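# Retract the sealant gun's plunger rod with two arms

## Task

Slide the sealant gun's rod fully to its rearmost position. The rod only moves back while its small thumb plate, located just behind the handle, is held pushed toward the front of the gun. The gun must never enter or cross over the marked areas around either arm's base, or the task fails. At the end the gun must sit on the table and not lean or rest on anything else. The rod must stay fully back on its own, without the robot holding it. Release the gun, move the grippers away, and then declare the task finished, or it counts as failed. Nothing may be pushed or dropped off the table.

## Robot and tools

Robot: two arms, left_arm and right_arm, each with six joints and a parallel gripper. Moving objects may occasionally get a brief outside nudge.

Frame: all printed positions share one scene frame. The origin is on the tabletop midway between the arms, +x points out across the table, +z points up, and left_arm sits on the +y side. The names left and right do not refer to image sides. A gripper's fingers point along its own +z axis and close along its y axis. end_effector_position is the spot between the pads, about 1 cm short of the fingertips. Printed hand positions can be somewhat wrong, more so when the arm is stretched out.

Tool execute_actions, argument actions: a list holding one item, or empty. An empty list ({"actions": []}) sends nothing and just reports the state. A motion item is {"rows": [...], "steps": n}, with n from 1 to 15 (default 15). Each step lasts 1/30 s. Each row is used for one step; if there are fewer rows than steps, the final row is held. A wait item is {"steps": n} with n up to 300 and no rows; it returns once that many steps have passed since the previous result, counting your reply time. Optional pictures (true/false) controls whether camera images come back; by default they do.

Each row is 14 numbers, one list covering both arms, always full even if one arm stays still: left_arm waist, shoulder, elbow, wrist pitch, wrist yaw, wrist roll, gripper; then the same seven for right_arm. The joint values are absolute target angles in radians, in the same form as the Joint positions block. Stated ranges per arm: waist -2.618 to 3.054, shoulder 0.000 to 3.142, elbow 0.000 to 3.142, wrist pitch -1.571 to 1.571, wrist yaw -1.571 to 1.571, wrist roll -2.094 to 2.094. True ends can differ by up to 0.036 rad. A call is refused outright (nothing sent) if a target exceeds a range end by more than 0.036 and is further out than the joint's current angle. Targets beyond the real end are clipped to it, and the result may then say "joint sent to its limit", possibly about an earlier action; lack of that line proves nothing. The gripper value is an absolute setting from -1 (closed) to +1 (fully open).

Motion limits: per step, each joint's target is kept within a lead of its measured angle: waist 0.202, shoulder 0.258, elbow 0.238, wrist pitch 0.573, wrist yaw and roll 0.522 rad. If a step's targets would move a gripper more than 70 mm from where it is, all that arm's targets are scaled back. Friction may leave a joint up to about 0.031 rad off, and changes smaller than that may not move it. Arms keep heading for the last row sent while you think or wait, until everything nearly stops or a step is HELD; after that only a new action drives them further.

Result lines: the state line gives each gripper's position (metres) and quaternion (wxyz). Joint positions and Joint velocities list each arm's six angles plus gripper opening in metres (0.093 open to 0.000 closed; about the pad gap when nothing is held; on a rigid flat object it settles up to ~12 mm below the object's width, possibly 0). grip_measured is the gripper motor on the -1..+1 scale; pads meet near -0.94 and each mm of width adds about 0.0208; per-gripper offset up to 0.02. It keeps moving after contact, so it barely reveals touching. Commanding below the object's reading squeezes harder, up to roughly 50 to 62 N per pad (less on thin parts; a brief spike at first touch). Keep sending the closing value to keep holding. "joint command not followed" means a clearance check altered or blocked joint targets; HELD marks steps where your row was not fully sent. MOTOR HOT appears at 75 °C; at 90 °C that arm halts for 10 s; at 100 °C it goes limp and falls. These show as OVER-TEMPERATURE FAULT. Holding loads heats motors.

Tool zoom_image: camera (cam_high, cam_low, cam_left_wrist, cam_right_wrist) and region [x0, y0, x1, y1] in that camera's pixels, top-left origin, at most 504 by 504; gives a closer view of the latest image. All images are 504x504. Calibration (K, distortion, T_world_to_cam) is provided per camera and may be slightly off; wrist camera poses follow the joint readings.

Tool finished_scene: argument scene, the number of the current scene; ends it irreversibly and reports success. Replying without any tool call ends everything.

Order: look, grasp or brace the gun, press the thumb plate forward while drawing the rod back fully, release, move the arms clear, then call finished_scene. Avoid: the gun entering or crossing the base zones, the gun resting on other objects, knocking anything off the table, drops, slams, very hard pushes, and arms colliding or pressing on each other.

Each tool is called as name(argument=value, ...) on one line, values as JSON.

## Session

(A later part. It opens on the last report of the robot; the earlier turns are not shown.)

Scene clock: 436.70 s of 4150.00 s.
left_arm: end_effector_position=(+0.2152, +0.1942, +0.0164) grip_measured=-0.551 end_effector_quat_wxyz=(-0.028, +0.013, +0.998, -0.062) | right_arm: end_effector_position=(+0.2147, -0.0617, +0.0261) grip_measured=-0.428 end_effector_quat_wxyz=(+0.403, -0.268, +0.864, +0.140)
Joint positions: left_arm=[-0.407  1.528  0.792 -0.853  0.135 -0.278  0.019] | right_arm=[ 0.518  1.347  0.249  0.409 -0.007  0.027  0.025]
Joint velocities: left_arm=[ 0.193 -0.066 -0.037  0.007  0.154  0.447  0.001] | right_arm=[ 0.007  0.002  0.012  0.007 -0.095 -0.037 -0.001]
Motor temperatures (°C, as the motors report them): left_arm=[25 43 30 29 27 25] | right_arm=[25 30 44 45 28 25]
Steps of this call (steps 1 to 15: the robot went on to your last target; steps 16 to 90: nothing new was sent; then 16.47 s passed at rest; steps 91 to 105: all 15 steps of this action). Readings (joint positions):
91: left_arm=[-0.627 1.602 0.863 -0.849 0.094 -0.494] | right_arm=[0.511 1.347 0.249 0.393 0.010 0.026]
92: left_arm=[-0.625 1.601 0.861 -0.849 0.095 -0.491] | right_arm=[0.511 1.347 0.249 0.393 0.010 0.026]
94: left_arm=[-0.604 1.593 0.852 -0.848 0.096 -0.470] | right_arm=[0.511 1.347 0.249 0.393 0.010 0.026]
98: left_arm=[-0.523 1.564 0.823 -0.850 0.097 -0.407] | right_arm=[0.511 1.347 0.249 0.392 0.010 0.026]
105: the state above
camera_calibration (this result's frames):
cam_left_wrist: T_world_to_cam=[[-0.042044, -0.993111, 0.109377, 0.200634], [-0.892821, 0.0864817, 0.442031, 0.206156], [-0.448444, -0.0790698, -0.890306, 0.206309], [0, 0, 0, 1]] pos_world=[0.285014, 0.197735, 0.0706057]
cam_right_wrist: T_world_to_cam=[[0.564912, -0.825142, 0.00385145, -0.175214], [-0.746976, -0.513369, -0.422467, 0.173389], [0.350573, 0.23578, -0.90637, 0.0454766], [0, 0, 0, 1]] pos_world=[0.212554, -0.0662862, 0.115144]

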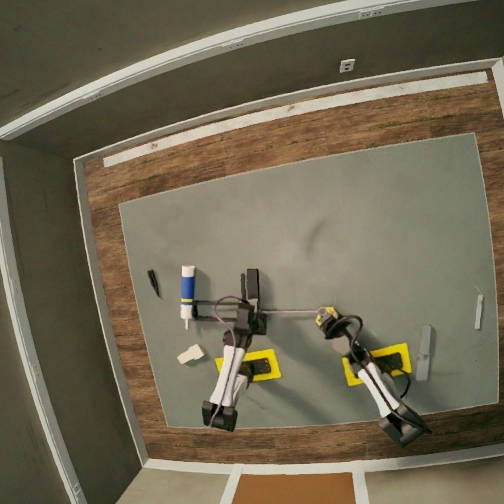

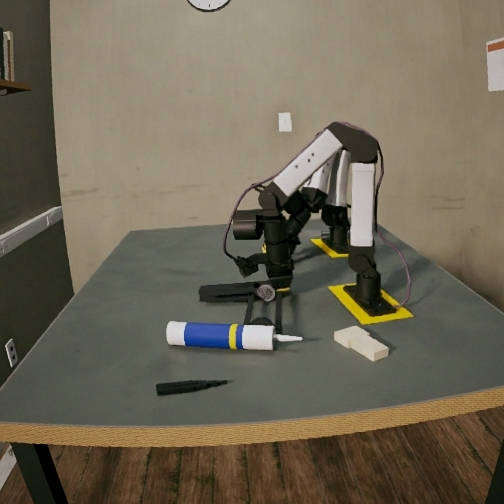

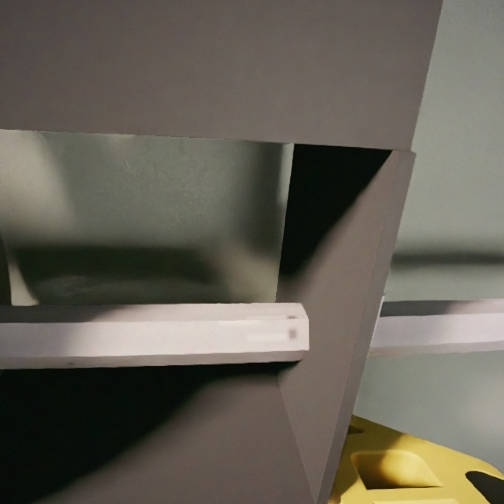

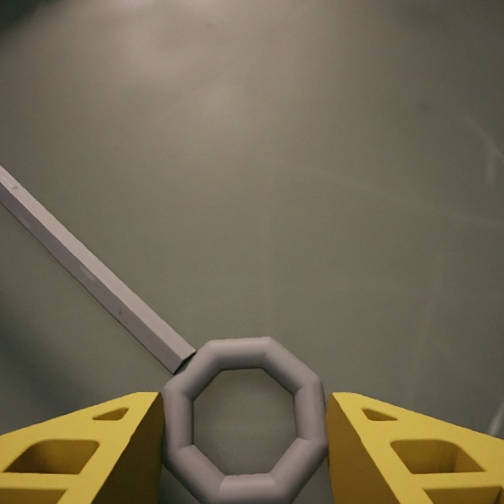

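execute_actions(actions=[{"rows":[[-0.47,1.53,0.79,-0.87,0,-0.33,-0.55,0.516,1.35,0.25,0.37,0,0,-0.55],[-0.47,1.53,0.79,-0.87,0,-0.33,-0.55,0.516,1.35,0.25,0.37,0,0,-0.55],[-0.47,1.53,0.79,-0.87,0,-0.33,-0.55,0.516,1.35,0.25,0.37,0,0,-0.55],[-0.47,1.53,0.79,-0.87,0,-0.33,-0.55,0.516,1.35,0.25,0.37,0,0,-0.55],[-0.47,1.53,0.79,-0.87,0,-0.33,-0.55,0.516,1.35,0.25,0.37,0,0,-0.55],[-0.47,1.48,0.85,-0.9,0,-0.33,-0.55,0.50,1.34,0.25,0.37,0,0,-0.55],[-0.47,1.42,0.9,-0.95,0,-0.33,-0.55,0.48,1.33,0.25,0.37,0,0,-0.55],[-0.47,1.35,0.95,-1.0,0,-0.33,-0.55,0.46,1.32,0.25,0.37,0,0,-0.55],[-0.47,1.25,0.95,-1.0,0,-0.33,-0.55,0.44,1.31,0.25,0.37,0,0,-0.55],[-0.47,1.1,0.9,-1.0,0,-0.33,-0.55,0.42,1.30,0.25,0.37,0,0,-0.55]],"steps":15}])

execute_actions(actions=[{"rows":[[-0.47,0.9,0.8,-0.9,0,-0.33,0.5,0.42,1.30,0.25,0.37,0,0,0.5]],"steps":15}])

execute_actions(actions=[{"rows":[[-0.2,0.7,0.7,-0.7,0,-0.33,0.5,0.42,1.15,0.3,0.3,0,0,0.5],[-0.2,0.7,0.7,-0.7,0,-0.33,0.5,0.42,1.15,0.3,0.3,0,0,0.5],[-0.2,0.7,0.7,-0.7,0,-0.33,0.5,0.42,1.15,0.3,0.3,0,0,0.5],[-0.2,0.7,0.7,-0.7,0,-0.33,0.5,0.42,1.15,0.3,0.3,0,0,0.5],[-0.2,0.7,0.7,-0.7,0,-0.33,0.5,0.42,0.8,0.3,-0.1,0,0,0.5]],"steps":15}])

execute_actions(actions=[{"steps":20}])

Scene clock: 450.60 s of 4150.00 s.
left_arm: end_effector_position=(+0.2404, +0.1883, +0.1455) grip_measured=-0.551 end_effector_quat_wxyz=(+0.207, +0.029, +0.974, -0.087) | right_arm: end_effector_position=(+0.2227, -0.0813, +0.0262) grip_measured=-0.428 end_effector_quat_wxyz=(+0.400, -0.252, +0.872, +0.128)
Joint positions: left_arm=[-0.473  1.078  0.906 -0.947  0.024 -0.318  0.019] | right_arm=[ 0.434  1.319  0.249  0.365 -0.038 -0.003  0.025]
Joint velocities: left_arm=[ 0.017 -0.217  0.002 -0.066 -0.051 -0.066 -0.   ] | right_arm=[-0.046 -0.007 -0.007 -0.095 -0.037 -0.051 -0.   ]
Motor temperatures (°C, as the motors report them): left_arm=[25 42 30 29 28 25] | right_arm=[25 30 44 44 28 25]
Steps of this call (steps 1 to 30: the robot went on to your last target; steps 31 to 402: nothing new was sent; steps 403 to 417: all 15 steps of this action). Readings (joint positions):
403: left_arm=[-0.410 1.524 0.790 -0.854 0.137 -0.260] | right_arm=[0.518 1.347 0.249 0.414 -0.008 0.028]
404: left_arm=[-0.433 1.524 0.790 -0.852 0.127 -0.273] | right_arm=[0.518 1.347 0.249 0.412 -0.007 0.028]
406: left_arm=[-0.466 1.524 0.790 -0.851 0.105 -0.292] | right_arm=[0.518 1.347 0.249 0.403 -0.003 0.027]
410: left_arm=[-0.473 1.485 0.832 -0.898 0.085 -0.308] | right_arm=[0.503 1.345 0.249 0.403 -0.014 0.024]
417: the state above
camera_calibration (this result's frames):
cam_left_wrist: T_world_to_cam=[[-0.102274, -0.985583, 0.134781, 0.19112], [-0.994737, 0.100491, -0.0199852, 0.261164], [0.00615288, -0.136115, -0.990674, 0.248166], [0, 0, 0, 1]] pos_world=[0.27781, 0.195899, 0.225312]
cam_right_wrist: T_world_to_cam=[[0.531338, -0.847132, 0.00695157, -0.190285], [-0.771592, -0.487313, -0.408866, 0.176615], [0.349751, 0.211882, -0.912568, 0.0458275], [0, 0, 0, 1]] pos_world=[0.221352, -0.08484, 0.115355]

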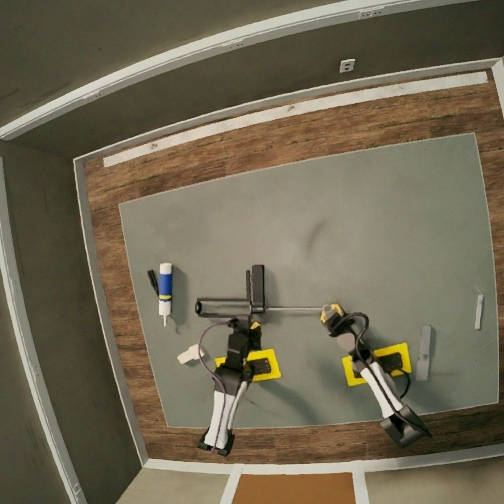

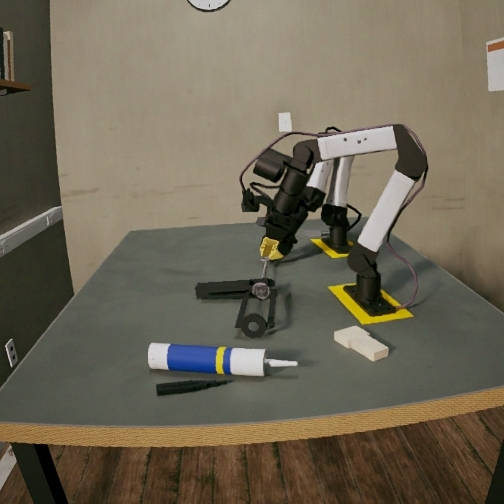

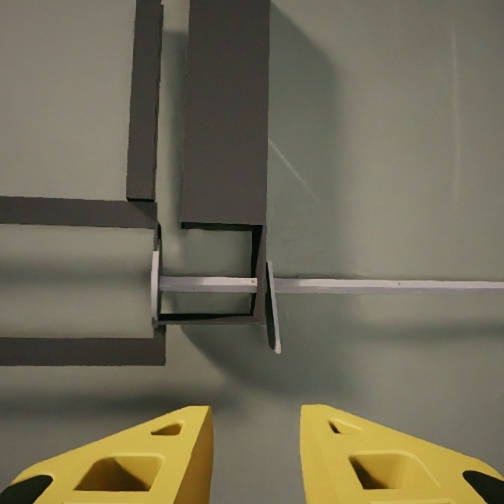

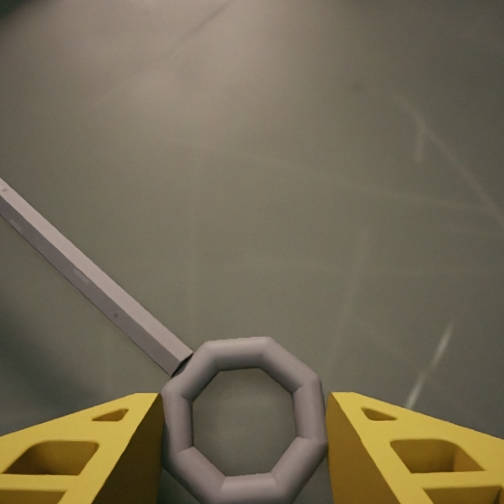

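Scene clock: 451.10 s of 4150.00 s.
left_arm: end_effector_position=(+0.2268, +0.1967, +0.1571) grip_measured=+0.497 end_effector_quat_wxyz=(+0.265, +0.025, +0.959, -0.099) | right_arm: end_effector_position=(+0.2274, -0.0860, +0.0292) grip_measured=+0.498 end_effector_quat_wxyz=(+0.409, -0.243, +0.872, +0.116)
Joint positions: left_arm=[-0.473  0.903  0.822 -0.917  0.007 -0.32   0.069] | right_arm=[ 0.429  1.312  0.249  0.371 -0.008 -0.003  0.069]
Joint velocities: left_arm=[ 0.012  0.017  0.002  0.007  0.022 -0.051 -0.   ] | right_arm=[ 0.007  0.017 -0.017  0.022  0.022  0.081 -0.001]
Motor temperatures (°C, as the motors report them): left_arm=[25 42 30 29 28 25] | right_arm=[25 30 44 44 28 25]
Steps of this call (steps 1 to 15: all 15 steps of this action). Readings (joint positions):
1: left_arm=[-0.473 1.051 0.890 -0.930 0.021 -0.318] | right_arm=[0.434 1.319 0.249 0.363 -0.038 -0.003]
2: left_arm=[-0.473 1.006 0.858 -0.919 0.018 -0.318] | right_arm=[0.433 1.319 0.249 0.364 -0.032 -0.003]
4: left_arm=[-0.473 0.928 0.825 -0.925 0.014 -0.319] | right_arm=[0.430 1.315 0.249 0.367 -0.023 -0.003]
8: left_arm=[-0.473 0.903 0.822 -0.919 0.009 -0.320] | right_arm=[0.429 1.312 0.249 0.371 -0.013 -0.003]
15: the state above
camera_calibration (this result's frames):
cam_left_wrist: T_world_to_cam=[[-0.108448, -0.98231, 0.152661, 0.194385], [-0.986503, 0.0873912, -0.138471, 0.266339], [0.12268, -0.165618, -0.97853, 0.238301], [0, 0, 0, 1]] pos_world=[0.25459, 0.207137, 0.240389]
cam_right_wrist: T_world_to_cam=[[0.507357, -0.861331, 0.0263972, -0.193167], [-0.776233, -0.470105, -0.420076, 0.182006], [0.374234, 0.192638, -0.907105, 0.0405266], [0, 0, 0, 1]] pos_world=[0.224117, -0.0886253, 0.118317]

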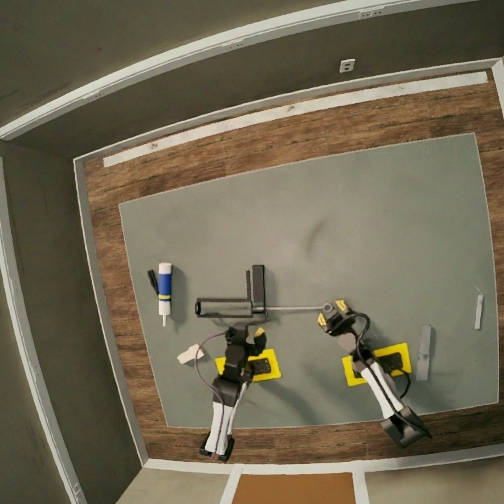

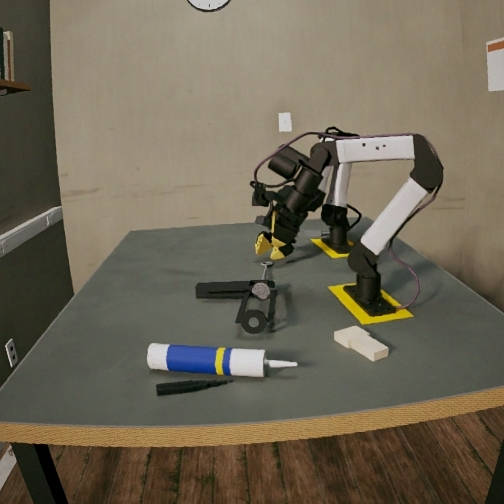

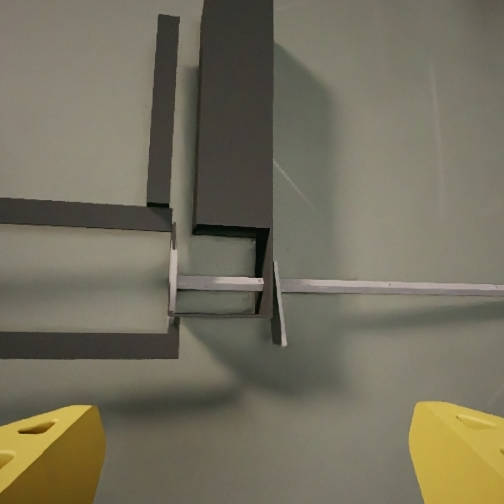

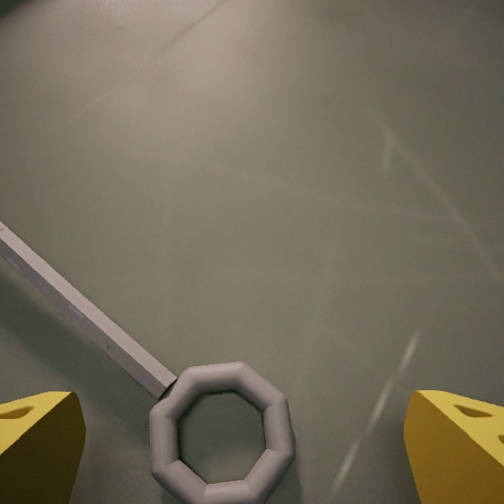

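Scene clock: 451.60 s of 4150.00 s.
left_arm: end_effector_position=(+0.2522, +0.2578, +0.1924) grip_measured=+0.497 end_effector_quat_wxyz=(+0.411, -0.098, +0.902, -0.089) | right_arm: end_effector_position=(+0.2082, -0.0977, +0.1142) grip_measured=+0.498 end_effector_quat_wxyz=(+0.477, -0.234, +0.837, +0.134)
Joint positions: left_arm=[-0.209  0.703  0.723 -0.723 -0.002 -0.323  0.069] | right_arm=[ 0.429  0.8    0.299 -0.033 -0.007 -0.003  0.069]
Joint velocities: left_arm=[ 0.002 -0.002 -0.022  0.037  0.007 -0.051 -0.   ] | right_arm=[ 0.007 -0.007 -0.027 -0.374  0.081  0.066 -0.001]
Motor temperatures (°C, as the motors report them): left_arm=[25 42 30 29 28 25] | right_arm=[25 30 44 44 28 25]
Steps of this call (steps 1 to 15: all 15 steps of this action). Readings (joint positions):
1: left_arm=[-0.441 0.876 0.798 -0.877 0.021 -0.320] | right_arm=[0.429 1.290 0.253 0.351 -0.008 -0.003]
2: left_arm=[-0.372 0.822 0.761 -0.837 0.022 -0.320] | right_arm=[0.429 1.245 0.253 0.328 -0.007 -0.003]
4: left_arm=[-0.250 0.732 0.725 -0.805 0.006 -0.322] | right_arm=[0.429 1.178 0.268 0.323 -0.007 -0.003]
8: left_arm=[-0.209 0.703 0.723 -0.750 -0.002 -0.323] | right_arm=[0.429 0.872 0.287 0.099 -0.007 -0.003]
15: the state above
camera_calibration (this result's frames):
cam_left_wrist: T_world_to_cam=[[0.104985, -0.970696, 0.216166, 0.18271], [-0.892324, -0.187907, -0.410425, 0.390485], [0.439017, -0.149802, -0.885903, 0.178204], [0, 0, 0, 1]] pos_world=[0.251023, 0.277425, 0.27864]
cam_right_wrist: T_world_to_cam=[[0.503008, -0.863896, 0.0258075, -0.195002], [-0.710412, -0.430278, -0.556933, 0.203202], [0.492237, 0.261808, -0.830156, 0.100439], [0, 0, 0, 1]] pos_world=[0.193005, -0.107324, 0.201583]

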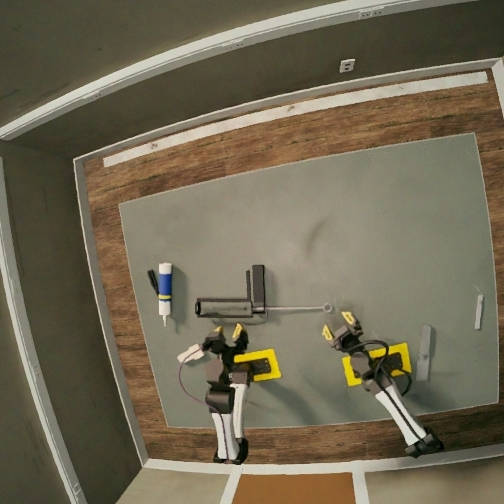

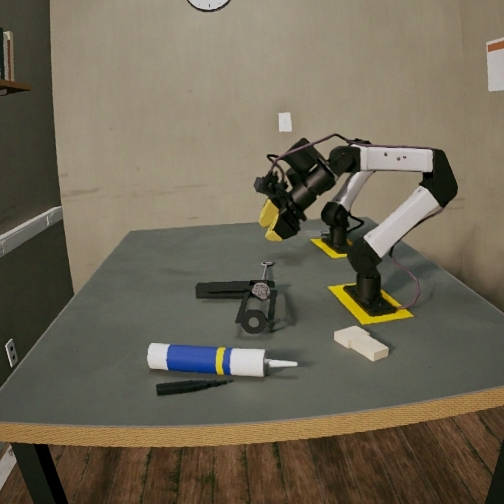

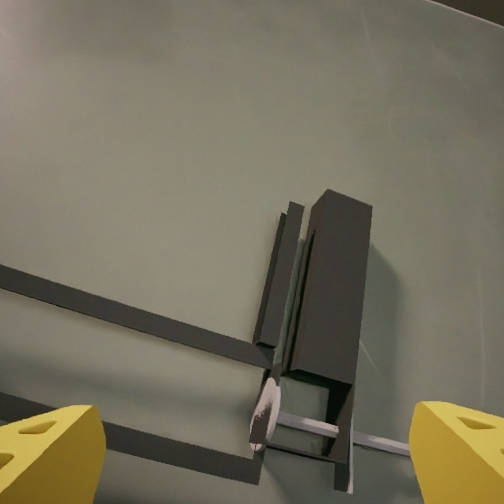

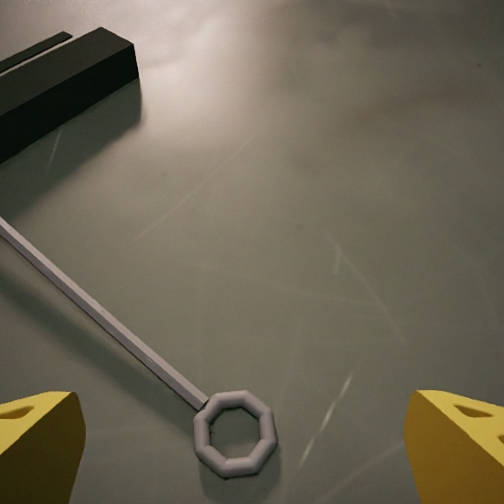

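Scene clock: 452.27 s of 4150.00 s.
left_arm: end_effector_position=(+0.2531, +0.2577, +0.1935) grip_measured=+0.497 end_effector_quat_wxyz=(+0.414, -0.098, +0.901, -0.089) | right_arm: end_effector_position=(+0.2032, -0.1007, +0.1049) grip_measured=+0.498 end_effector_quat_wxyz=(+0.458, -0.237, +0.847, +0.128)
Joint positions: left_arm=[-0.209  0.703  0.723 -0.717 -0.002 -0.323  0.069] | right_arm=[ 0.429  0.8    0.299 -0.078 -0.007 -0.003  0.069]
Joint velocities: left_arm=[-0.007 -0.012 -0.002 -0.022 -0.007 -0.022 -0.   ] | right_arm=[-0.007  0.002 -0.017  0.037 -0.051 -0.007  0.   ]
Motor temperatures (°C, as the motors report them): left_arm=[25 41 30 29 28 25] | right_arm=[25 30 44 44 28 25]
Steps of this call (steps 1 to 20: the robot went on to your last target). Readings (joint positions):
1: left_arm=[-0.209 0.703 0.723 -0.721 -0.002 -0.323] | right_arm=[0.429 0.800 0.299 -0.043 -0.007 -0.003]
2: left_arm=[-0.209 0.703 0.723 -0.721 -0.002 -0.323] | right_arm=[0.429 0.800 0.299 -0.051 -0.007 -0.003]
4: left_arm=[-0.209 0.703 0.723 -0.719 -0.002 -0.323] | right_arm=[0.429 0.800 0.299 -0.062 -0.007 -0.003]
8: left_arm=[-0.209 0.703 0.723 -0.718 -0.002 -0.323] | right_arm=[0.429 0.800 0.299 -0.073 -0.007 -0.003]
20: the state above
camera_calibration (this result's frames):
cam_left_wrist: T_world_to_cam=[[0.103751, -0.970564, 0.217348, 0.182345], [-0.889975, -0.188157, -0.415381, 0.392124], [0.44405, -0.150338, -0.8833, 0.1771], [0, 0, 0, 1]] pos_world=[0.251421, 0.277383, 0.279681]
cam_right_wrist: T_world_to_cam=[[0.504023, -0.863291, 0.0262557, -0.195014], [-0.731384, -0.442785, -0.51867, 0.192158], [0.459389, 0.242218, -0.854571, 0.103193], [0, 0, 0, 1]] pos_world=[0.191427, -0.108265, 0.192972]

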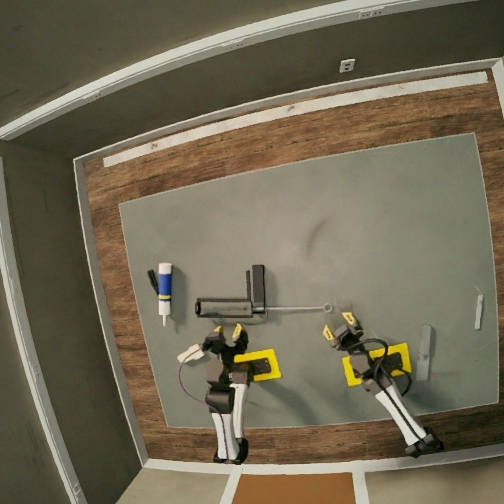

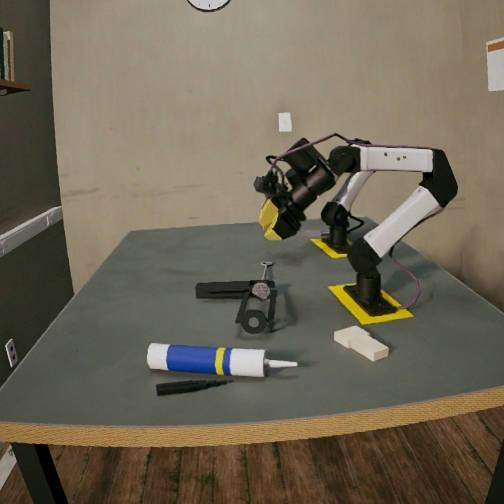

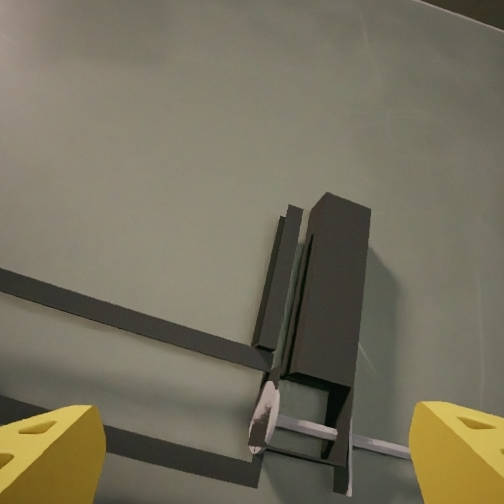

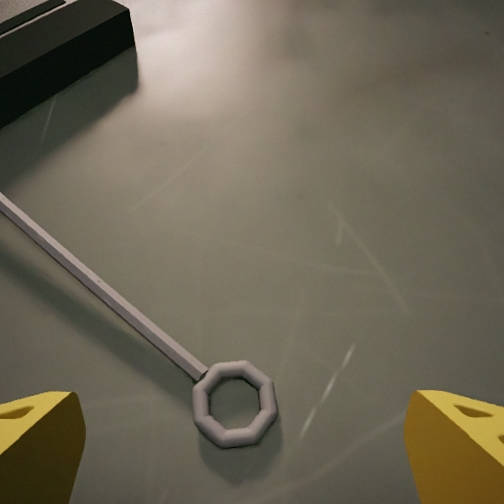

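finished_scene(scene=2)

The scene is finished: the task was done.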